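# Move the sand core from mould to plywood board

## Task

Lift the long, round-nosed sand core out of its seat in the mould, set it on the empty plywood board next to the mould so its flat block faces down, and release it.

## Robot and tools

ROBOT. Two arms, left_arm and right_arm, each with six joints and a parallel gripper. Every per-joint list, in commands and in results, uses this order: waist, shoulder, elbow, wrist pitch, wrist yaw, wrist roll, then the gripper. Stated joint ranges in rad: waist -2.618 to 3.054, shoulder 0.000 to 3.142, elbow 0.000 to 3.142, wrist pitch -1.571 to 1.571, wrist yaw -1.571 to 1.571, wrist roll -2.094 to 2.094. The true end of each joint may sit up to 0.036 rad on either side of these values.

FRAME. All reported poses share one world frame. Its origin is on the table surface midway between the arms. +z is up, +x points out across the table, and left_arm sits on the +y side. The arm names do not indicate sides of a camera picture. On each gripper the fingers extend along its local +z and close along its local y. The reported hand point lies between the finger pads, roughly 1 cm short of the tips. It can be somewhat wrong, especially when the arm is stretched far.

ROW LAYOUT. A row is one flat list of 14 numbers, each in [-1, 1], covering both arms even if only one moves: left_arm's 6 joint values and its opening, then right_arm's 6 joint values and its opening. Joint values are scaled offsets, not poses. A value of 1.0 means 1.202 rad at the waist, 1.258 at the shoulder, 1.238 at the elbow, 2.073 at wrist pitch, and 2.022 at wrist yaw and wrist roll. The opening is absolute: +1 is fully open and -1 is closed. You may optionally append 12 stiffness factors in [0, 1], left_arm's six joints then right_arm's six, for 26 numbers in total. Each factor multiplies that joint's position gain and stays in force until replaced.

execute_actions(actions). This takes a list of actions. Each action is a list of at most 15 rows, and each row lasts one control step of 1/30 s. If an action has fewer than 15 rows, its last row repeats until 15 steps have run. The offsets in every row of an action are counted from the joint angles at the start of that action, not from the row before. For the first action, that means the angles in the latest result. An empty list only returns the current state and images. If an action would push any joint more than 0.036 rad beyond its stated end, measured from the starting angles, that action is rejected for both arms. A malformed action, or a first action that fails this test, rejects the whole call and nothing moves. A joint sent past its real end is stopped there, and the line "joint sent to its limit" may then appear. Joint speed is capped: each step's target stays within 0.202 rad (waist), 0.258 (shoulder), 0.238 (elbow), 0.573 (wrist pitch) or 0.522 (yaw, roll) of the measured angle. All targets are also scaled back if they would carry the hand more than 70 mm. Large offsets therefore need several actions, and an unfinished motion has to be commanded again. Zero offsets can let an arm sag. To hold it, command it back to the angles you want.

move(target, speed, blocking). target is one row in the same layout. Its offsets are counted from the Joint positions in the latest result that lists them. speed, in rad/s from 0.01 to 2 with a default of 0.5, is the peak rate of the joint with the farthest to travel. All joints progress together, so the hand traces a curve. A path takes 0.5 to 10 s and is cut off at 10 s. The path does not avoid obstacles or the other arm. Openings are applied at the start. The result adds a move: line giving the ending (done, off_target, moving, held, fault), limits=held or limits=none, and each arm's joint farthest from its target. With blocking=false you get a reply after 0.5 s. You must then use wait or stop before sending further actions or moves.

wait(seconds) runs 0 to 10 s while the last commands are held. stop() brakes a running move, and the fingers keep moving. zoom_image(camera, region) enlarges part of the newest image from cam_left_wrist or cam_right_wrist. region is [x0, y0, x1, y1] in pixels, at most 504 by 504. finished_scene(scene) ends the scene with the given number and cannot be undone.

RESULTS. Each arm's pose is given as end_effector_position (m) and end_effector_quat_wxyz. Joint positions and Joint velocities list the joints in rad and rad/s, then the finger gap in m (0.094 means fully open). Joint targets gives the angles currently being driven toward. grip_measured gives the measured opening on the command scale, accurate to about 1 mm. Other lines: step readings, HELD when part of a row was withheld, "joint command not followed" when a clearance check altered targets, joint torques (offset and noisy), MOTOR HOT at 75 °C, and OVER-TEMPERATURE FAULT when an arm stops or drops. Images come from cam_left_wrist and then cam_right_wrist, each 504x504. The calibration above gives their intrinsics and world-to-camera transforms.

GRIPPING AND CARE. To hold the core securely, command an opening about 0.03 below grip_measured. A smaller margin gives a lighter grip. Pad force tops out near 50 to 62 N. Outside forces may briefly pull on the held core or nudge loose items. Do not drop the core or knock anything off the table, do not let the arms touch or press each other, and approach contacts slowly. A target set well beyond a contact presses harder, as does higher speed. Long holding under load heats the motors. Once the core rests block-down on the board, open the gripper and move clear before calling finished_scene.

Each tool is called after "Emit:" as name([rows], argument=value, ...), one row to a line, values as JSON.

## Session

Emit:
execute_actions(actions=[])

Scene clock: 0.00 s.
left_arm: end_effector_position=(+0.1694, +0.1732, +0.3859) grip_measured=+1.000 end_effector_quat_wxyz=(+0.249, -0.283, +0.750, -0.543) | right_arm: end_effector_position=(+0.3041, +0.0957, +0.2450) grip_measured=+1.000 end_effector_quat_wxyz=(-0.568, +0.739, -0.316, +0.175)
Joint names: [waist, shoulder, elbow, wrist pitch, wrist yaw, wrist roll]
Joint positions: left_arm=[-1.084  0.66   1.197 -0.834 -0.209 -1.565  0.094] | right_arm=[ 0.566  1.476  0.981  0.197 -0.106 -1.499  0.094]
Joint velocities: left_arm=[-0.012  0.002  0.007  0.037  0.007  0.022  0.   ] | right_arm=[-0.007 -0.007 -0.012  0.022 -0.022 -0.081  0.   ]
Joint torques (N m, as the arm reports them, + toward a larger angle): no reading
Motor temperatures (°C, as the motors report them): left_arm=[28 29 28 26 29 27] | right_arm=[27 28 27 30 26 27]
Joint targets: left_arm=[-1.084 0.655 1.200 -0.851 -0.211 -1.561] | right_arm=[0.566 1.472 0.986 0.184 -0.109 -1.492]
Joint stiffness scale: left_arm=[1. 1. 1. 1. 1. 1.] | right_arm=[1. 1. 1. 1. 1. 1.]
camera_calibration (this result's frames):
cam_left_wrist: T_world_to_cam=[[0.189837, -0.253895, 0.948419, -0.344697], [-0.882909, -0.46668, 0.0517932, 0.24417], [0.429458, -0.8472, -0.312759, 0.298514], [0, 0, 0, 1]] pos_world=[0.152817, 0.279334, 0.407634]
cam_right_wrist: T_world_to_cam=[[0.164408, 0.28057, 0.945648, -0.301287], [0.34915, -0.913179, 0.210234, -0.0288561], [0.922531, 0.295609, -0.248095, -0.121342], [0, 0, 0, 1]] pos_world=[0.171551, 0.0940511, 0.260874]

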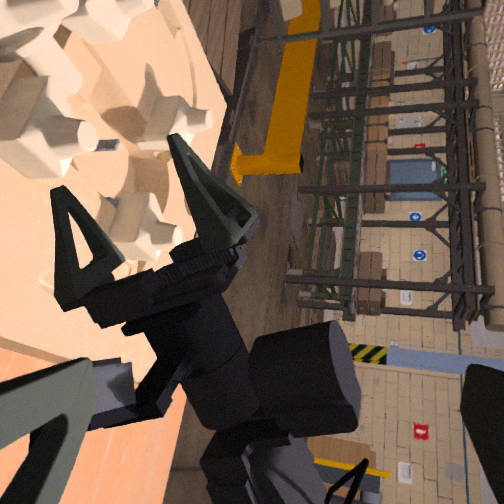

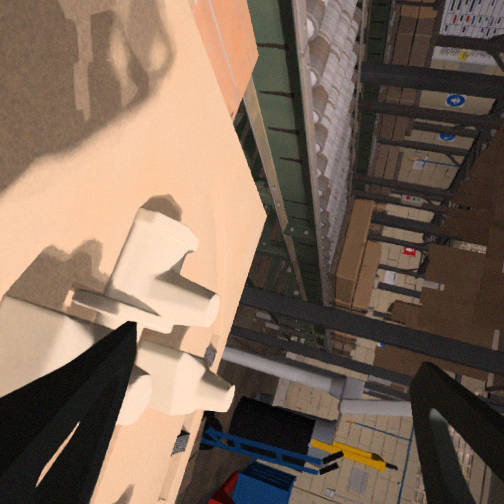

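Emit:
move(target=[0.75,0.6,0.55,-0.31,0.103,0.78,1,-0.9,-0.3,0,0,0,0,1], speed=1.2)

Scene clock: 3.40 s.
left_arm: end_effector_position=(+0.3191, +0.3109, +0.3307) grip_measured=+1.000 end_effector_quat_wxyz=(+0.281, +0.053, +0.958, -0.012) | right_arm: end_effector_position=(+0.3612, -0.3534, +0.3961) grip_measured=+1.000 end_effector_quat_wxyz=(+0.475, -0.413, +0.548, -0.551)
Joint names: [waist, shoulder, elbow, wrist pitch, wrist yaw, wrist roll]
Joint positions: left_arm=[-0.195  1.406  1.857 -1.451 -0.007  0.004  0.094] | right_arm=[-0.51   1.121  0.981  0.198 -0.103 -1.499  0.094]
Joint velocities: left_arm=[-0.007 -0.012  0.002  0.022 -0.037 -0.051  0.   ] | right_arm=[-0.002  0.007  0.002 -0.11  -0.051  0.037  0.   ]
Joint torques (N m, as the arm reports them, + toward a larger angle): left_arm=[ 0.96 -3.78  7.35  0.78  0.08  0.03] | right_arm=[-0.43 -5.53  7.42  1.96 -0.04  0.  ]
Motor temperatures (°C, as the motors report them): left_arm=[28 29 28 27 29 27] | right_arm=[27 29 28 32 26 27]
Joint targets: left_arm=[-0.183 1.415 1.878 -1.476 -0.001 0.012] | right_arm=[-0.516 1.099 0.981 0.197 -0.106 -1.499]
Joint stiffness scale: left_arm=[1. 1. 1. 1. 1. 1.] | right_arm=[1. 1. 1. 1. 1. 1.]
move: off_target (left_arm, right_arm); limits=none; left_arm: farthest joint: the wrist pitch, 0.026 radians from its target (0.643 radians at the start); right_arm: farthest joint: the shoulder, 0.022 radians from its target (0.378 radians at the start)
camera_calibration (this result's frames):
cam_left_wrist: T_world_to_cam=[[-0.07416, -0.997045, -0.0200407, 0.349743], [-0.962119, 0.07682, -0.261582, 0.403442], [0.262349, -0.000117379, -0.964973, 0.339267], [0, 0, 0, 1]] pos_world=[0.32509, 0.317757, 0.439926]
cam_right_wrist: T_world_to_cam=[[-0.00740963, 0.0981234, 0.995147, -0.349626], [-0.687028, -0.723606, 0.0662334, 0.00765979], [0.726593, -0.683203, 0.0727752, -0.406011], [0, 0, 0, 1]] pos_world=[0.297676, -0.237539, 0.376969]

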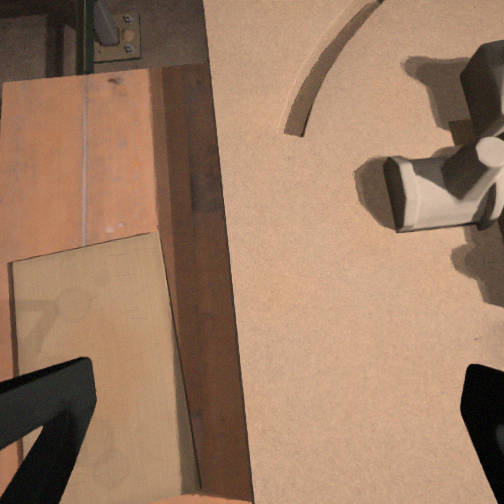

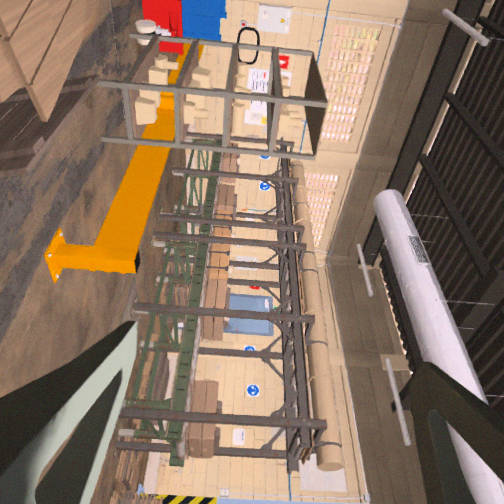

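Emit:
move(target=[-0.287,0.632,0.404,0.05,0,0,0.2,0,0,0,0,0,0,1], speed=0.8)

Scene clock: 6.43 s.
left_arm: end_effector_position=(+0.4636, +0.1270, +0.1889) grip_measured=+0.202 end_effector_quat_wxyz=(+0.170, +0.222, +0.959, -0.035) | right_arm: end_effector_position=(+0.3612, -0.3534, +0.3961) grip_measured=+1.000 end_effector_quat_wxyz=(+0.475, -0.413, +0.548, -0.551)
Joint names: [waist, shoulder, elbow, wrist pitch, wrist yaw, wrist roll]
Joint positions: left_arm=[-0.537  2.207  2.337 -1.351 -0.007  0.004  0.056] | right_arm=[-0.51   1.121  0.981  0.198 -0.103 -1.499  0.094]
Joint velocities: left_arm=[-0.007 -0.007  0.012 -0.022 -0.066 -0.066 -0.001] | right_arm=[-0.012 -0.022 -0.002 -0.051  0.037  0.051  0.   ]
Joint torques (N m, as the arm reports them, + toward a larger angle): left_arm=[ -0.21 -14.45   8.02   0.68   0.02  -0.06] | right_arm=[ 0.04 -3.41  7.38  1.98 -0.01  0.  ]
Motor temperatures (°C, as the motors report them): left_arm=[28 29 29 27 29 27] | right_arm=[27 29 28 32 26 27]
Joint targets: left_arm=[-0.540 2.201 2.357 -1.347 -0.007 0.003] | right_arm=[-0.510 1.121 0.981 0.198 -0.103 -1.499]
Joint stiffness scale: left_arm=[1. 1. 1. 1. 1. 1.] | right_arm=[1. 1. 1. 1. 1. 1.]
move: done; limits=none; left_arm: farthest joint: the elbow, 0.020 radians from its target (0.500 radians at the start); right_arm: farthest joint: the waist, 0.000 radians from its target (0.000 radians at the start)
camera_calibration (this result's frames):
cam_left_wrist: T_world_to_cam=[[-0.40968, -0.911808, -0.0277217, 0.320469], [-0.910781, 0.410553, -0.0438768, 0.412138], [0.0513884, 0.00727296, -0.998652, 0.267711], [0, 0, 0, 1]] pos_world=[0.4929, 0.121055, 0.294317]
cam_right_wrist: T_world_to_cam=[[-0.00740963, 0.0981234, 0.995147, -0.349626], [-0.687028, -0.723606, 0.0662334, 0.00765979], [0.726593, -0.683203, 0.0727752, -0.406011], [0, 0, 0, 1]] pos_world=[0.297676, -0.237539, 0.376969]

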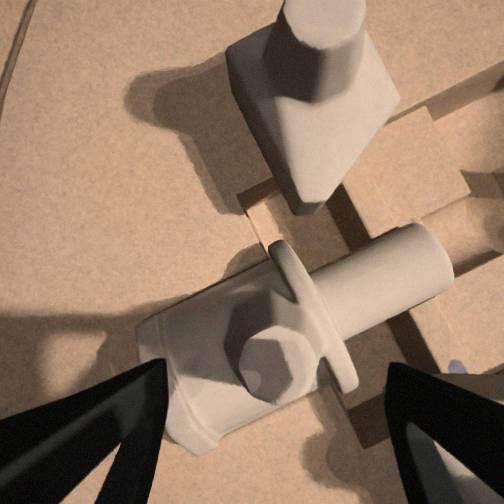

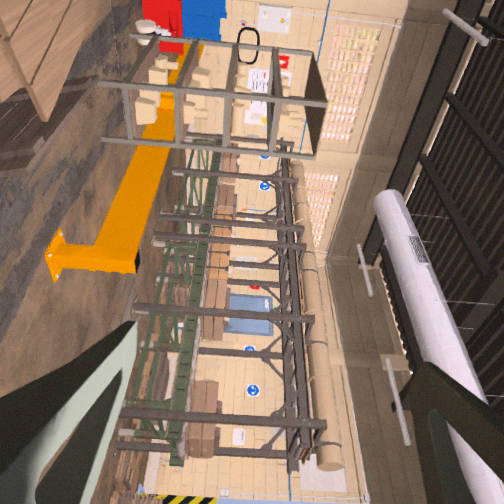

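Emit:
move(target=[0,-0.078,-0.282,0.127,0,0,0.2,0,0,0,0,0,0,1], speed=0.3)

Emit:
move(target=[0,0,0,0,0,0,-0.42,0,0,0,0,0,0,1])

Emit:
move(target=[0,-0.04,0.1,-0.03,0,0,-0.42,0,0,0,0,0,0,1], speed=0.1)

Emit:
execute_actions([
  [[0,-0.025,0.08,-0.01,0,0,-0.42,0,0,0,0,0,0,1]],
  [[0,-0.025,0.08,-0.01,0,0,-0.42,0,0,0,0,0,0,1]],
  [[0,-0.025,0.08,-0.01,0,0,-0.42,0,0,0,0,0,0,1]],
  [[0,-0.03,0.08,-0.01,0,0,-0.42,0,0,0,0,0,0,1]],
])

Scene clock: 10.50 s.
left_arm: end_effector_position=(+0.4621, +0.1278, +0.1347) grip_measured=+0.202 end_effector_quat_wxyz=(+0.167, +0.222, +0.960, -0.035) | right_arm: end_effector_position=(+0.3612, -0.3534, +0.3961) grip_measured=+1.000 end_effector_quat_wxyz=(+0.475, -0.413, +0.548, -0.551)
Joint names: [waist, shoulder, elbow, wrist pitch, wrist yaw, wrist roll]
Joint positions: left_arm=[-0.537  2.135  2.002 -1.096 -0.007  0.004  0.056] | right_arm=[-0.51   1.121  0.981  0.198 -0.103 -1.499  0.094]
Joint velocities: left_arm=[-0.007 -0.027  0.007 -0.022 -0.081 -0.022  0.   ] | right_arm=[-0.002 -0.007 -0.002  0.037 -0.022 -0.037  0.   ]
Joint torques (N m, as the arm reports them, + toward a larger angle): left_arm=[  0.06 -15.88   5.77   0.72   0.03  -0.03] | right_arm=[ 0.02 -3.41  7.4   1.98 -0.01  0.01]
Motor temperatures (°C, as the motors report them): left_arm=[28 31 29 27 29 27] | right_arm=[27 29 29 34 26 27]
Joint targets: left_arm=[-0.537 2.109 1.988 -1.088 -0.007 0.004] | right_arm=[-0.510 1.121 0.981 0.198 -0.103 -1.499]
Joint stiffness scale: left_arm=[1. 1. 1. 1. 1. 1.] | right_arm=[1. 1. 1. 1. 1. 1.]
move: off_target (left_arm); limits=none; left_arm: farthest joint: the shoulder, 0.026 radians from its target (0.098 radians at the start); right_arm: farthest joint: the waist, 0.000 radians from its target (0.000 radians at the start)
camera_calibration (this result's frames):
cam_left_wrist: T_world_to_cam=[[-0.409862, -0.91172, -0.0279354, 0.319118], [-0.911043, 0.41068, -0.0366375, 0.407221], [0.0448757, 0.010434, -0.998938, 0.216349], [0, 0, 0, 1]] pos_world=[0.492081, 0.121452, 0.239954]
cam_right_wrist: T_world_to_cam=[[-0.00740963, 0.0981234, 0.995147, -0.349626], [-0.687028, -0.723606, 0.0662334, 0.00765979], [0.726593, -0.683203, 0.0727752, -0.406011], [0, 0, 0, 1]] pos_world=[0.297676, -0.237539, 0.376969]

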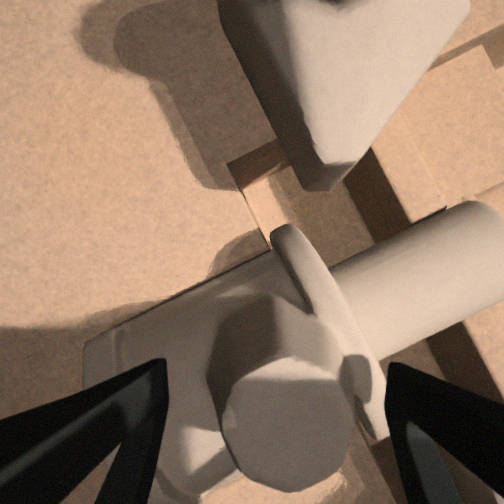

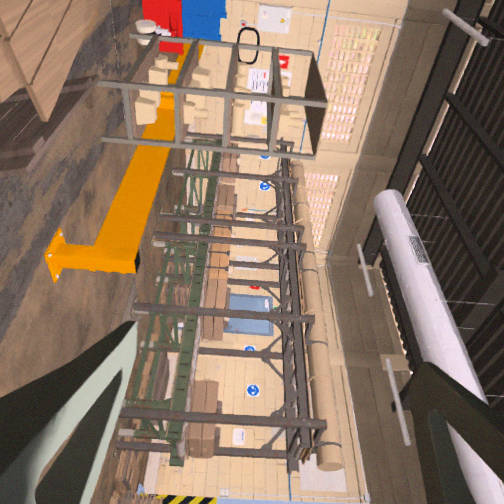

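Scene clock: 11.00 s.
left_arm: end_effector_position=(+0.4618, +0.1266, +0.1348) grip_measured=-0.271 end_effector_quat_wxyz=(+0.167, +0.223, +0.960, -0.037) | right_arm: end_effector_position=(+0.3612, -0.3534, +0.3961) grip_measured=+1.000 end_effector_quat_wxyz=(+0.475, -0.413, +0.548, -0.551)
Joint names: [waist, shoulder, elbow, wrist pitch, wrist yaw, wrist roll]
Joint positions: left_arm=[-0.538  2.135  2.002 -1.094 -0.001  0.004  0.034] | right_arm=[-0.51   1.121  0.981  0.198 -0.103 -1.499  0.094]
Joint velocities: left_arm=[-0.002 -0.007 -0.007 -0.037 -0.081 -0.081  0.   ] | right_arm=[-0.012  0.002  0.002 -0.066 -0.066 -0.022  0.   ]
Joint torques (N m, as the arm reports them, + toward a larger angle): left_arm=[ -0.03 -13.75   6.94   0.63  -0.02  -0.03] | right_arm=[ 0.04 -3.4   7.4   1.98 -0.01  0.  ]
Motor temperatures (°C, as the motors report them): left_arm=[28 31 29 27 29 27] | right_arm=[27 29 29 34 26 27]
Joint targets: left_arm=[-0.537 2.135 2.002 -1.095 -0.007 0.004] | right_arm=[-0.510 1.121 0.981 0.198 -0.103 -1.499]
Joint stiffness scale: left_arm=[1. 1. 1. 1. 1. 1.] | right_arm=[1. 1. 1. 1. 1. 1.]
move: done; limits=none; left_arm: farthest joint: the wrist yaw, 0.006 radians from its target (0.000 radians at the start); right_arm: farthest joint: the waist, 0.000 radians from its target (0.000 radians at the start)
camera_calibration (this result's frames):
cam_left_wrist: T_world_to_cam=[[-0.412323, -0.910756, -0.0226468, 0.318207], [-0.909992, 0.412913, -0.0376356, 0.406826], [0.043628, 0.00509037, -0.999035, 0.217732], [0, 0, 0, 1]] pos_world=[0.491913, 0.120717, 0.240039]
cam_right_wrist: T_world_to_cam=[[-0.00740963, 0.0981234, 0.995147, -0.349626], [-0.687028, -0.723606, 0.0662334, 0.00765979], [0.726593, -0.683203, 0.0727752, -0.406011], [0, 0, 0, 1]] pos_world=[0.297676, -0.237539, 0.376969]

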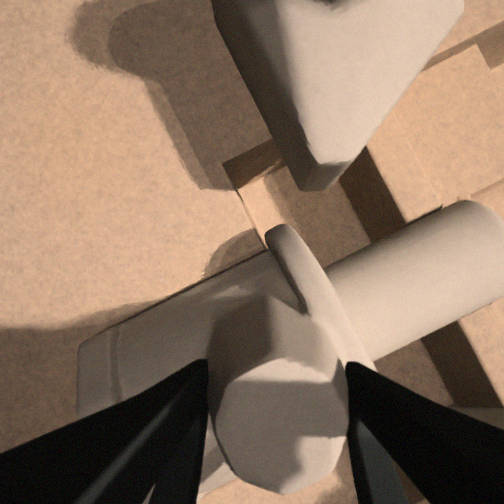

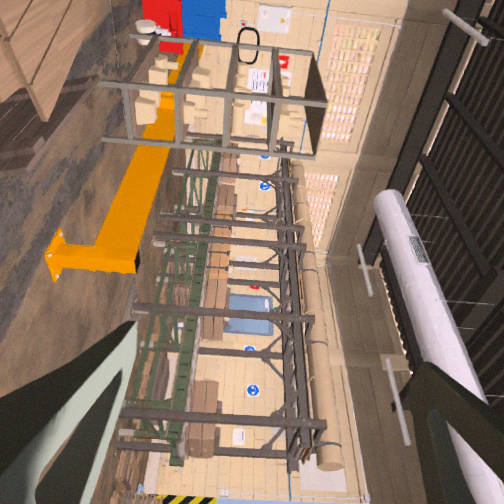

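Scene clock: 12.57 s.
left_arm: end_effector_position=(+0.4584, +0.1281, +0.1531) grip_measured=-0.271 end_effector_quat_wxyz=(+0.165, +0.223, +0.960, -0.037) | right_arm: end_effector_position=(+0.3612, -0.3534, +0.3961) grip_measured=+1.000 end_effector_quat_wxyz=(+0.475, -0.413, +0.548, -0.551)
Joint names: [waist, shoulder, elbow, wrist pitch, wrist yaw, wrist roll]
Joint positions: left_arm=[-0.538  2.135  2.077 -1.173 -0.     0.004  0.034] | right_arm=[-0.51   1.121  0.981  0.198 -0.103 -1.499  0.094]
Joint velocities: left_arm=[ 0.002  0.002  0.007  0.007  0.022 -0.066  0.   ] | right_arm=[-0.002 -0.002 -0.002  0.037 -0.037  0.007  0.   ]
Joint torques (N m, as the arm reports them, + toward a larger angle): left_arm=[  0.08 -17.88  10.51   0.78   0.02  -0.07] | right_arm=[ 0.06 -3.39  7.38  1.98 -0.01  0.01]
Motor temperatures (°C, as the motors report them): left_arm=[28 32 30 27 29 27] | right_arm=[27 29 29 34 26 27]
Joint targets: left_arm=[-0.538 2.085 2.126 -1.157 -0.002 0.004] | right_arm=[-0.510 1.121 0.981 0.198 -0.103 -1.499]
Joint stiffness scale: left_arm=[1. 1. 1. 1. 1. 1.] | right_arm=[1. 1. 1. 1. 1. 1.]
move: off_target (left_arm); limits=none; left_arm: farthest joint: the shoulder, 0.050 radians from its target (0.050 radians at the start); right_arm: farthest joint: the waist, 0.000 radians from its target (0.000 radians at the start)
camera_calibration (this result's frames):
cam_left_wrist: T_world_to_cam=[[-0.412647, -0.910624, -0.0220415, 0.318625], [-0.910032, 0.413188, -0.0334246, 0.403148], [0.0395446, 0.00626584, -0.999198, 0.23791], [0, 0, 0, 1]] pos_world=[0.488949, 0.122081, 0.258217]
cam_right_wrist: T_world_to_cam=[[-0.00740963, 0.0981234, 0.995147, -0.349626], [-0.687028, -0.723606, 0.0662334, 0.00765979], [0.726593, -0.683203, 0.0727752, -0.406011], [0, 0, 0, 1]] pos_world=[0.297676, -0.237539, 0.376969]

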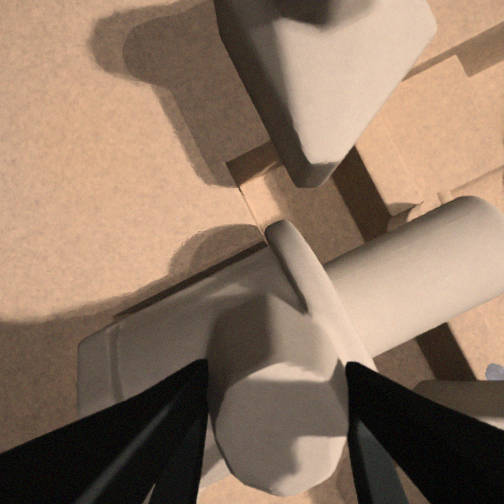

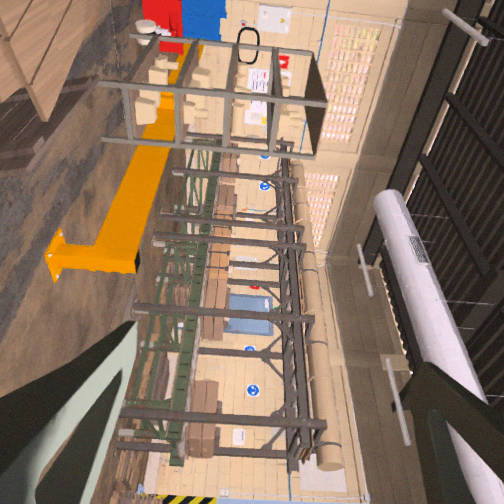

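Scene clock: 14.57 s.
left_arm: end_effector_position=(+0.4496, +0.1323, +0.1951) grip_measured=-0.271 end_effector_quat_wxyz=(+0.161, +0.223, +0.961, -0.036) | right_arm: end_effector_position=(+0.3612, -0.3534, +0.3961) grip_measured=+1.000 end_effector_quat_wxyz=(+0.475, -0.413, +0.548, -0.551)
Joint names: [waist, shoulder, elbow, wrist pitch, wrist yaw, wrist roll]
Joint positions: left_arm=[-0.538  2.159  2.292 -1.373 -0.     0.004  0.034] | right_arm=[-0.51   1.121  0.981  0.198 -0.103 -1.499  0.094]
Joint velocities: left_arm=[-0.022  0.007  0.002 -0.066 -0.007 -0.007 -0.001] | right_arm=[-0.012 -0.002 -0.002  0.022  0.007 -0.037  0.   ]
Joint torques (N m, as the arm reports them, + toward a larger angle): left_arm=[  0.1  -17.01   9.82   0.96   0.05  -0.05] | right_arm=[ 0.03 -3.38  7.38  1.98 -0.01  0.  ]
Motor temperatures (°C, as the motors report them): left_arm=[28 32 30 27 29 27] | right_arm=[27 29 29 34 26 27]
Joint targets: left_arm=[-0.538 2.117 2.337 -1.340 -0.000 0.004] | right_arm=[-0.510 1.121 0.981 0.198 -0.103 -1.499]
Joint stiffness scale: left_arm=[1. 1. 1. 1. 1. 1.] | right_arm=[1. 1. 1. 1. 1. 1.]
Step readings (joint positions; steps 1 to 15: 1st action; 16 to 30: 2nd action; 31 to 45: 3rd action; 46 to 60: 4th action):
0: left_arm=[-0.538 2.135 2.077 -1.173 -0.000 0.004] | right_arm=[-0.510 1.121 0.981 0.198 -0.103 -1.499]
1: left_arm=[-0.538 2.137 2.087 -1.182 -0.000 0.004] | right_arm=[-0.510 1.121 0.981 0.198 -0.103 -1.499]
2: left_arm=[-0.538 2.141 2.099 -1.192 -0.000 0.004] | right_arm=[-0.510 1.121 0.981 0.198 -0.103 -1.499]
4: left_arm=[-0.538 2.141 2.116 -1.203 -0.000 0.004] | right_arm=[-0.510 1.121 0.981 0.198 -0.103 -1.499]
8: left_arm=[-0.538 2.141 2.130 -1.213 -0.000 0.004] | right_arm=[-0.510 1.121 0.981 0.198 -0.103 -1.499]
15: left_arm=[-0.538 2.141 2.130 -1.219 -0.000 0.004] | right_arm=[-0.510 1.121 0.981 0.198 -0.103 -1.499]
16: left_arm=[-0.538 2.144 2.140 -1.229 -0.000 0.004] | right_arm=[-0.510 1.121 0.981 0.198 -0.103 -1.499]
17: left_arm=[-0.538 2.148 2.153 -1.240 -0.000 0.004] | right_arm=[-0.510 1.121 0.981 0.198 -0.103 -1.499]
19: left_arm=[-0.538 2.148 2.170 -1.250 -0.000 0.004] | right_arm=[-0.510 1.121 0.981 0.198 -0.103 -1.499]
23: left_arm=[-0.538 2.148 2.184 -1.260 -0.000 0.004] | right_arm=[-0.510 1.121 0.981 0.198 -0.103 -1.499]
30: left_arm=[-0.538 2.148 2.184 -1.266 -0.000 0.004] | right_arm=[-0.510 1.121 0.981 0.198 -0.103 -1.499]
31: left_arm=[-0.538 2.151 2.194 -1.276 -0.000 0.004] | right_arm=[-0.510 1.121 0.981 0.198 -0.103 -1.499]
32: left_arm=[-0.538 2.154 2.207 -1.286 -0.000 0.004] | right_arm=[-0.510 1.121 0.981 0.198 -0.103 -1.499]
34: left_arm=[-0.538 2.155 2.224 -1.298 -0.000 0.004] | right_arm=[-0.510 1.121 0.981 0.198 -0.103 -1.499]
38: left_arm=[-0.538 2.155 2.238 -1.309 -0.000 0.004] | right_arm=[-0.510 1.121 0.981 0.198 -0.103 -1.499]
45: left_arm=[-0.538 2.155 2.238 -1.319 -0.000 0.004] | right_arm=[-0.510 1.121 0.981 0.198 -0.103 -1.499]
46: left_arm=[-0.538 2.157 2.247 -1.330 -0.000 0.004] | right_arm=[-0.510 1.121 0.981 0.198 -0.103 -1.499]
47: left_arm=[-0.538 2.159 2.259 -1.341 -0.000 0.004] | right_arm=[-0.510 1.121 0.981 0.198 -0.103 -1.499]
49: left_arm=[-0.538 2.159 2.278 -1.354 -0.000 0.004] | right_arm=[-0.510 1.121 0.981 0.198 -0.103 -1.499]
53: left_arm=[-0.538 2.159 2.292 -1.363 -0.000 0.004] | right_arm=[-0.510 1.121 0.981 0.198 -0.103 -1.499]
60: Joint positions above
camera_calibration (this result's frames):
cam_left_wrist: T_world_to_cam=[[-0.412822, -0.910539, -0.0222755, 0.319926], [-0.910261, 0.4133, -0.0246574, 0.393114], [0.031658, 0.0100974, -0.999448, 0.283256], [0, 0, 0, 1]] pos_world=[0.480942, 0.125972, 0.299919]
cam_right_wrist: T_world_to_cam=[[-0.00740963, 0.0981234, 0.995147, -0.349626], [-0.687028, -0.723606, 0.0662334, 0.00765979], [0.726593, -0.683203, 0.0727752, -0.406011], [0, 0, 0, 1]] pos_world=[0.297676, -0.237539, 0.376969]

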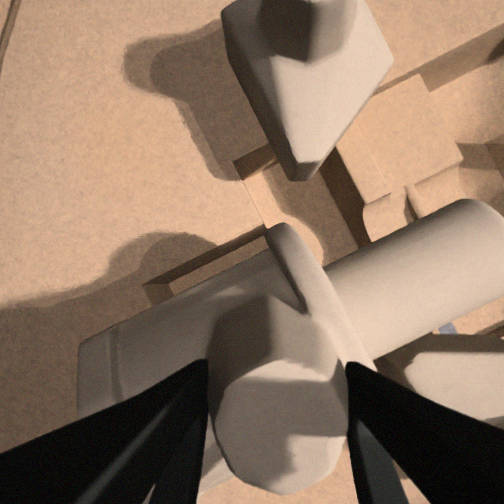

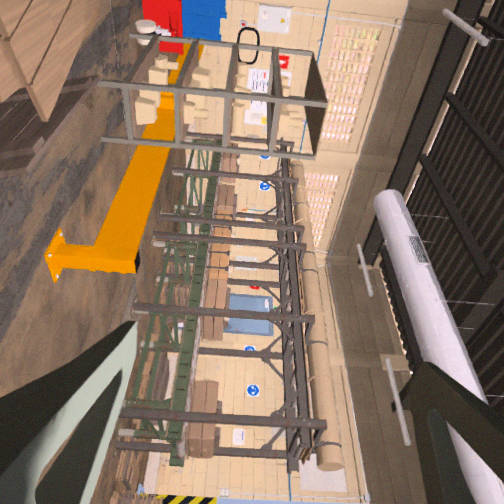

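Emit:
move(target=[0.66,-0.545,-0.655,0.085,-0.1,-0.285,-0.42,0,0,0,0,0,0,1], speed=0.4)

Emit:
move(target=[0,-0.02,-0.22,0.15,-0.01,0,-0.42,0,0,0,0,0,0,1], speed=0.25)

Scene clock: 19.07 s.
left_arm: end_effector_position=(+0.3068, +0.4791, +0.1926) grip_measured=-0.270 end_effector_quat_wxyz=(+0.143, -0.440, +0.883, +0.075) | right_arm: end_effector_position=(+0.3612, -0.3534, +0.3961) grip_measured=+1.000 end_effector_quat_wxyz=(+0.475, -0.413, +0.548, -0.551)
Joint names: [waist, shoulder, elbow, wrist pitch, wrist yaw, wrist roll]
Joint positions: left_arm=[ 0.25   1.522  1.469 -1.248 -0.183 -0.564  0.034] | right_arm=[-0.51   1.121  0.981  0.198 -0.103 -1.499  0.094]
Joint velocities: left_arm=[-0.002  0.007 -0.007  0.007 -0.022  0.037 -0.   ] | right_arm=[ 0.007  0.017 -0.012 -0.037 -0.022  0.051  0.   ]
Joint torques (N m, as the arm reports them, + toward a larger angle): left_arm=[  0.47 -10.89   7.66   1.    -0.28  -0.09] | right_arm=[ 0.04 -3.4   7.39  1.98 -0.02  0.01]
Motor temperatures (°C, as the motors report them): left_arm=[28 34 30 28 29 27] | right_arm=[27 29 30 35 26 27]
Joint targets: left_arm=[0.256 1.474 1.482 -1.197 -0.203 -0.572] | right_arm=[-0.510 1.121 0.981 0.198 -0.103 -1.499]
Joint stiffness scale: left_arm=[1. 1. 1. 1. 1. 1.] | right_arm=[1. 1. 1. 1. 1. 1.]
move: off_target (left_arm); limits=none; left_arm: farthest joint: the wrist pitch, 0.051 radians from its target (0.177 radians at the start); right_arm: farthest joint: the waist, 0.000 radians from its target (0.000 radians at the start)
camera_calibration (this result's frames):
cam_left_wrist: T_world_to_cam=[[0.816695, -0.576474, -0.0262274, 0.0401356], [-0.57697, -0.816555, -0.0185333, 0.6056], [-0.0107321, 0.0302685, -0.999484, 0.285153], [0, 0, 0, 1]] pos_world=[0.319695, 0.509012, 0.297283]
cam_right_wrist: T_world_to_cam=[[-0.00740963, 0.0981234, 0.995147, -0.349626], [-0.687028, -0.723606, 0.0662334, 0.00765979], [0.726593, -0.683203, 0.0727752, -0.406011], [0, 0, 0, 1]] pos_world=[0.297676, -0.237539, 0.376969]

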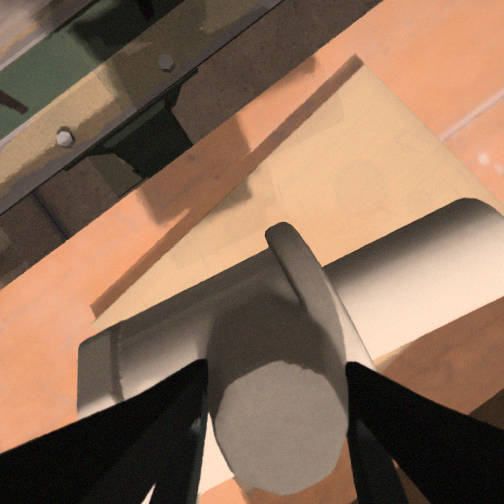

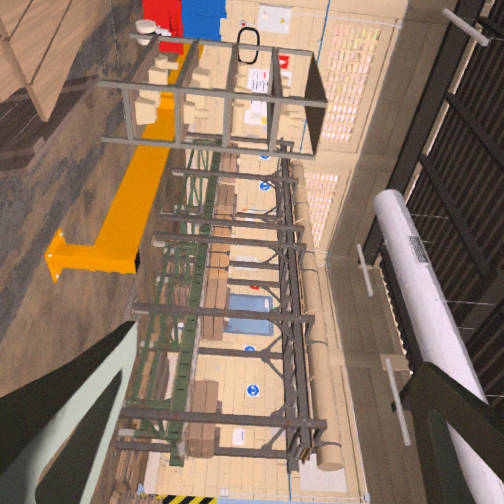

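Scene clock: 20.93 s.
left_arm: end_effector_position=(+0.3052, +0.4770, +0.1189) grip_measured=-0.270 end_effector_quat_wxyz=(+0.132, -0.440, +0.886, +0.072) | right_arm: end_effector_position=(+0.3612, -0.3534, +0.3961) grip_measured=+1.000 end_effector_quat_wxyz=(+0.475, -0.413, +0.548, -0.551)
Joint names: [waist, shoulder, elbow, wrist pitch, wrist yaw, wrist roll]
Joint positions: left_arm=[ 0.25   1.522  1.182 -0.984 -0.175 -0.564  0.034] | right_arm=[-0.51   1.121  0.981  0.198 -0.103 -1.499  0.094]
Joint velocities: left_arm=[ 0.007  0.002  0.002  0.022 -0.066 -0.066 -0.   ] | right_arm=[ 0.007 -0.012  0.002 -0.037 -0.007 -0.007  0.   ]
Joint torques (N m, as the arm reports them, + toward a larger angle): left_arm=[ 0.01 -9.3   7.88  0.91 -0.38 -0.02] | right_arm=[ 0.05 -3.41  7.39  1.97 -0.01  0.  ]
Motor temperatures (°C, as the motors report them): left_arm=[28 33 30 28 29 27] | right_arm=[27 29 30 35 26 27]
Joint targets: left_arm=[0.250 1.497 1.197 -0.937 -0.203 -0.564] | right_arm=[-0.510 1.121 0.981 0.198 -0.103 -1.499]
Joint stiffness scale: left_arm=[1. 1. 1. 1. 1. 1.] | right_arm=[1. 1. 1. 1. 1. 1.]
move: off_target (left_arm); limits=none; left_arm: farthest joint: the wrist pitch, 0.047 radians from its target (0.311 radians at the start); right_arm: farthest joint: the waist, 0.000 radians from its target (0.000 radians at the start)
camera_calibration (this result's frames):
cam_left_wrist: T_world_to_cam=[[0.814947, -0.578585, -0.0331945, 0.0407167], [-0.578773, -0.815476, 0.00460321, 0.598897], [-0.0297326, 0.0154607, -0.999438, 0.224373], [0, 0, 0, 1]] pos_world=[0.320115, 0.508475, 0.222841]
cam_right_wrist: T_world_to_cam=[[-0.00740963, 0.0981234, 0.995147, -0.349626], [-0.687028, -0.723606, 0.0662334, 0.00765979], [0.726593, -0.683203, 0.0727752, -0.406011], [0, 0, 0, 1]] pos_world=[0.297676, -0.237539, 0.376969]

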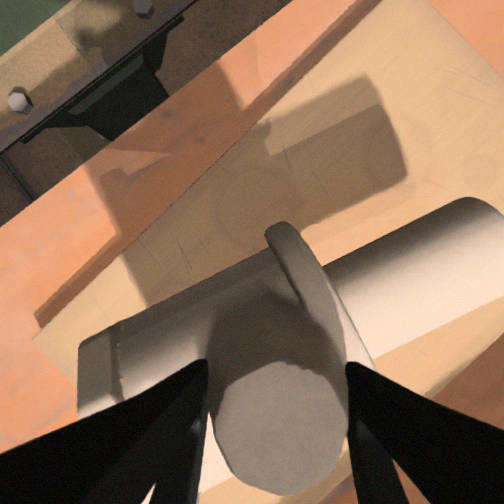

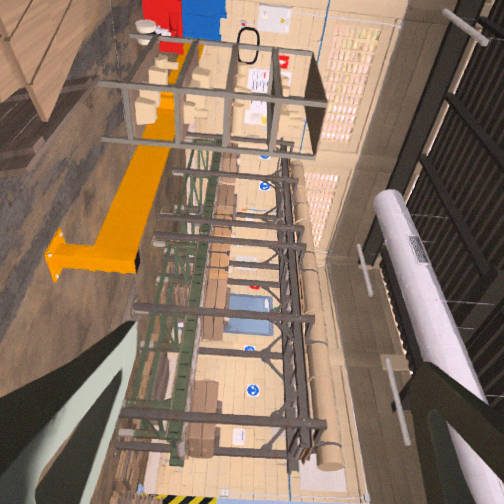

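Emit:
move(target=[0,0,-0.075,0.085,-0.025,0,-0.42,0,0,0,0,0,0,1], speed=0.15)

Emit:
move(target=[0,0,0,0,0,0,1,0,0,0,0,0,0,1])

Emit:
move(target=[0,-0.05,0.3,-0.22,0,0,1,0,0,0,0,0,0,1], speed=0.8)

Scene clock: 23.97 s.
left_arm: end_effector_position=(+0.3061, +0.4842, +0.1051) grip_measured=-0.270 end_effector_quat_wxyz=(+0.145, -0.441, +0.881, +0.089) | right_arm: end_effector_position=(+0.3612, -0.3534, +0.3961) grip_measured=+1.000 end_effector_quat_wxyz=(+0.475, -0.413, +0.548, -0.551)
Joint names: [waist, shoulder, elbow, wrist pitch, wrist yaw, wrist roll]
Joint positions: left_arm=[ 0.25   1.522  1.116 -0.894 -0.212 -0.564  0.034] | right_arm=[-0.51   1.121  0.981  0.198 -0.103 -1.499  0.094]
Joint velocities: left_arm=[ 0.007 -0.017 -0.002  0.037 -0.007 -0.007 -0.001] | right_arm=[ 0.002  0.002 -0.017  0.022  0.007 -0.051  0.   ]
Joint torques (N m, as the arm reports them, + toward a larger angle): left_arm=[ 0.05 -7.06  4.7   1.36 -0.18 -0.04] | right_arm=[ 0.04 -3.4   7.39  1.98 -0.02  0.  ]
Motor temperatures (°C, as the motors report them): left_arm=[28 33 30 28 29 27] | right_arm=[27 29 30 36 26 27]
Joint targets: left_arm=[0.250 1.522 1.090 -0.808 -0.225 -0.564] | right_arm=[-0.510 1.121 0.981 0.198 -0.103 -1.499]
Joint stiffness scale: left_arm=[1. 1. 1. 1. 1. 1.] | right_arm=[1. 1. 1. 1. 1. 1.]
move: off_target (left_arm); limits=none; left_arm: farthest joint: the wrist pitch, 0.086 radians from its target (0.176 radians at the start); right_arm: farthest joint: the waist, 0.000 radians from its target (0.000 radians at the start)
camera_calibration (this result's frames):
cam_left_wrist: T_world_to_cam=[[0.820827, -0.569139, -0.0482096, 0.0389016], [-0.570854, -0.820272, -0.0357666, 0.609439], [-0.0191889, 0.0568789, -0.998197, 0.187115], [0, 0, 0, 1]] pos_world=[0.31956, 0.511403, 0.21045]
cam_right_wrist: T_world_to_cam=[[-0.00740963, 0.0981234, 0.995147, -0.349626], [-0.687028, -0.723606, 0.0662334, 0.00765979], [0.726593, -0.683203, 0.0727752, -0.406011], [0, 0, 0, 1]] pos_world=[0.297676, -0.237539, 0.376969]

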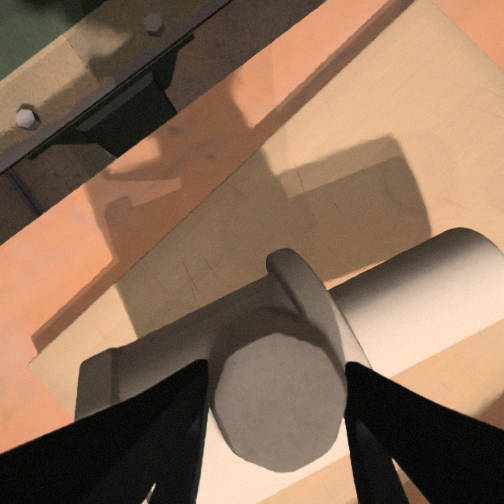

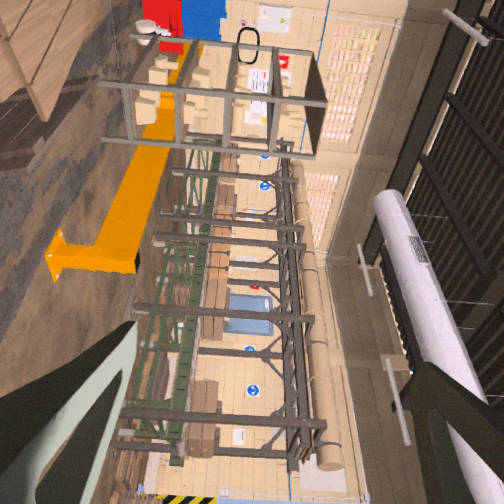

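Scene clock: 24.47 s.
left_arm: end_effector_position=(+0.3061, +0.4841, +0.1051) grip_measured=+1.000 end_effector_quat_wxyz=(+0.145, -0.441, +0.881, +0.089) | right_arm: end_effector_position=(+0.3612, -0.3534, +0.3961) grip_measured=+1.000 end_effector_quat_wxyz=(+0.475, -0.413, +0.548, -0.551)
Joint names: [waist, shoulder, elbow, wrist pitch, wrist yaw, wrist roll]
Joint positions: left_arm=[ 0.25   1.522  1.116 -0.894 -0.211 -0.564  0.094] | right_arm=[-0.51   1.121  0.981  0.198 -0.103 -1.499  0.094]
Joint velocities: left_arm=[-0.017 -0.027 -0.007  0.007 -0.095  0.007  0.   ] | right_arm=[-0.007 -0.007 -0.002  0.007  0.007 -0.007  0.   ]
Joint torques (N m, as the arm reports them, + toward a larger angle): left_arm=[-0.03 -7.09  6.72  0.49 -0.07 -0.01] | right_arm=[ 0.03 -3.4   7.37  1.98 -0.01  0.  ]
Motor temperatures (°C, as the motors report them): left_arm=[28 33 30 28 29 27] | right_arm=[27 29 30 36 26 27]
Joint targets: left_arm=[0.250 1.522 1.116 -0.894 -0.212 -0.564] | right_arm=[-0.510 1.121 0.981 0.198 -0.103 -1.499]
Joint stiffness scale: left_arm=[1. 1. 1. 1. 1. 1.] | right_arm=[1. 1. 1. 1. 1. 1.]
move: done; limits=none; left_arm: farthest joint: the wrist yaw, 0.001 radians from its target (0.000 radians at the start); right_arm: farthest joint: the waist, 0.000 radians from its target (0.000 radians at the start)
camera_calibration (this result's frames):
cam_left_wrist: T_world_to_cam=[[0.820775, -0.569239, -0.0479127, 0.0388784], [-0.570934, -0.820226, -0.0355511, 0.609382], [-0.0190622, 0.0565344, -0.998219, 0.187235], [0, 0, 0, 1]] pos_world=[0.319576, 0.511377, 0.210429]
cam_right_wrist: T_world_to_cam=[[-0.00740963, 0.0981234, 0.995147, -0.349626], [-0.687028, -0.723606, 0.0662334, 0.00765979], [0.726593, -0.683203, 0.0727752, -0.406011], [0, 0, 0, 1]] pos_world=[0.297676, -0.237539, 0.376969]

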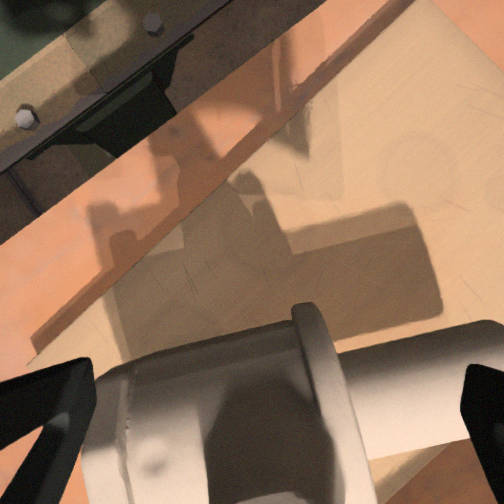

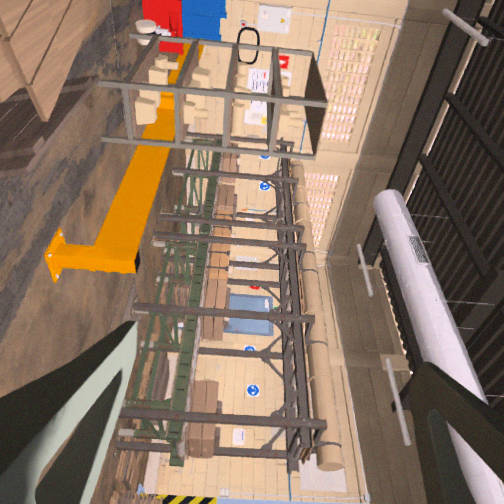

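Scene clock: 25.90 s.
left_arm: end_effector_position=(+0.2839, +0.4764, +0.2045) grip_measured=+1.000 end_effector_quat_wxyz=(+0.132, -0.441, +0.883, +0.090) | right_arm: end_effector_position=(+0.3612, -0.3534, +0.3961) grip_measured=+1.000 end_effector_quat_wxyz=(+0.475, -0.413, +0.548, -0.551)
Joint names: [waist, shoulder, elbow, wrist pitch, wrist yaw, wrist roll]
Joint positions: left_arm=[ 0.25   1.471  1.473 -1.328 -0.211 -0.564  0.094] | right_arm=[-0.51   1.121  0.981  0.198 -0.103 -1.499  0.094]
Joint velocities: left_arm=[ 0.002  0.017 -0.002 -0.095  0.007 -0.037  0.   ] | right_arm=[-0.002  0.007 -0.007 -0.037 -0.007  0.022  0.   ]
Joint torques (N m, as the arm reports them, + toward a larger angle): left_arm=[ 0.   -7.27  7.64  0.24 -0.08 -0.02] | right_arm=[ 0.04 -3.4   7.41  1.97 -0.01  0.01]
Motor temperatures (°C, as the motors report them): left_arm=[28 33 30 28 29 27] | right_arm=[27 29 30 36 26 27]
Joint targets: left_arm=[0.250 1.459 1.487 -1.350 -0.212 -0.564] | right_arm=[-0.510 1.121 0.981 0.198 -0.103 -1.499]
Joint stiffness scale: left_arm=[1. 1. 1. 1. 1. 1.] | right_arm=[1. 1. 1. 1. 1. 1.]
move: off_target (left_arm); limits=none; left_arm: farthest joint: the wrist pitch, 0.022 radians from its target (0.456 radians at the start); right_arm: farthest joint: the waist, 0.000 radians from its target (0.000 radians at the start)
camera_calibration (this result's frames):
cam_left_wrist: T_world_to_cam=[[0.819392, -0.569722, -0.063353, 0.0612015], [-0.571552, -0.820442, -0.0142371, 0.58984], [-0.0438663, 0.0478753, -0.99789, 0.297528], [0, 0, 0, 1]] pos_world=[0.300028, 0.504553, 0.309175]
cam_right_wrist: T_world_to_cam=[[-0.00740963, 0.0981234, 0.995147, -0.349626], [-0.687028, -0.723606, 0.0662334, 0.00765979], [0.726593, -0.683203, 0.0727752, -0.406011], [0, 0, 0, 1]] pos_world=[0.297676, -0.237539, 0.376969]

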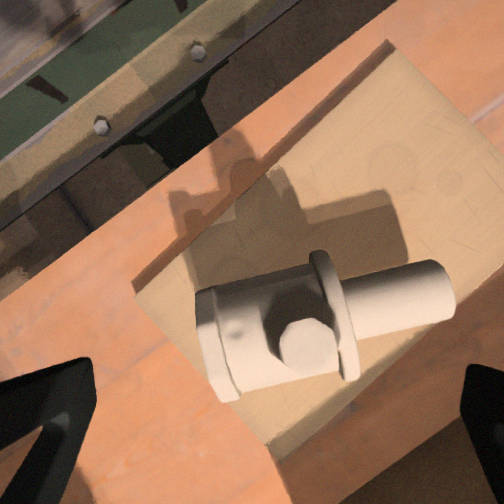

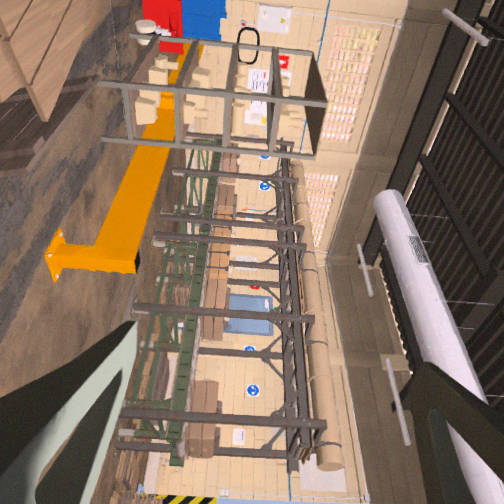

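Emit:
wait(seconds=2)

Scene clock: 28.50 s.
left_arm: end_effector_position=(+0.2838, +0.4764, +0.2044) grip_measured=+1.000 end_effector_quat_wxyz=(+0.132, -0.441, +0.883, +0.090) | right_arm: end_effector_position=(+0.3612, -0.3534, +0.3961) grip_measured=+1.000 end_effector_quat_wxyz=(+0.475, -0.413, +0.548, -0.551)
Joint names: [waist, shoulder, elbow, wrist pitch, wrist yaw, wrist roll]
Joint positions: left_arm=[ 0.25   1.471  1.473 -1.328 -0.211 -0.564  0.094] | right_arm=[-0.51   1.121  0.981  0.198 -0.103 -1.499  0.094]
Joint velocities: left_arm=[ 0.002  0.007  0.002 -0.022  0.007 -0.051  0.   ] | right_arm=[-0.002 -0.007  0.007 -0.022 -0.022 -0.11   0.   ]
Joint torques (N m, as the arm reports them, + toward a larger angle): left_arm=[ 0.12 -7.2   7.69  0.22 -0.09 -0.04] | right_arm=[ 0.06 -3.4   7.38  1.98 -0.01  0.  ]
Motor temperatures (°C, as the motors report them): left_arm=[28 32 30 28 29 27] | right_arm=[27 29 30 36 26 27]
Joint targets: left_arm=[0.250 1.459 1.487 -1.350 -0.212 -0.564] | right_arm=[-0.510 1.121 0.981 0.198 -0.103 -1.499]
Joint stiffness scale: left_arm=[1. 1. 1. 1. 1. 1.] | right_arm=[1. 1. 1. 1. 1. 1.]
wait: 2.00 s; at rest from the start
camera_calibration (this result's frames):
cam_left_wrist: T_world_to_cam=[[0.819369, -0.56973, -0.0635764, 0.0613092], [-0.571557, -0.820444, -0.0139281, 0.589705], [-0.0442257, 0.0477498, -0.99788, 0.297663], [0, 0, 0, 1]] pos_world=[0.29998, 0.504536, 0.309143]
cam_right_wrist: T_world_to_cam=[[-0.00740963, 0.0981234, 0.995147, -0.349626], [-0.687028, -0.723606, 0.0662334, 0.00765979], [0.726593, -0.683203, 0.0727752, -0.406011], [0, 0, 0, 1]] pos_world=[0.297676, -0.237539, 0.376969]

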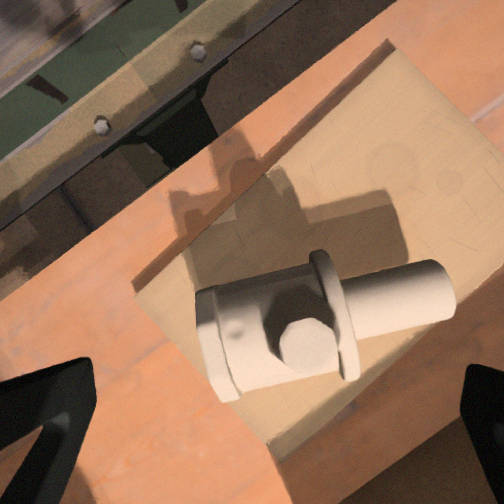

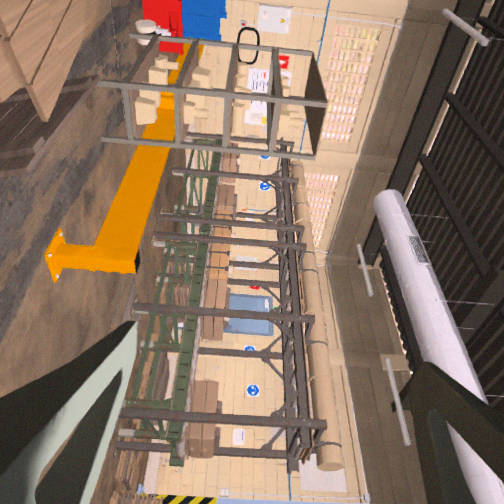

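Emit:
finished_scene(scene=2)

The scene is finished: the task was done.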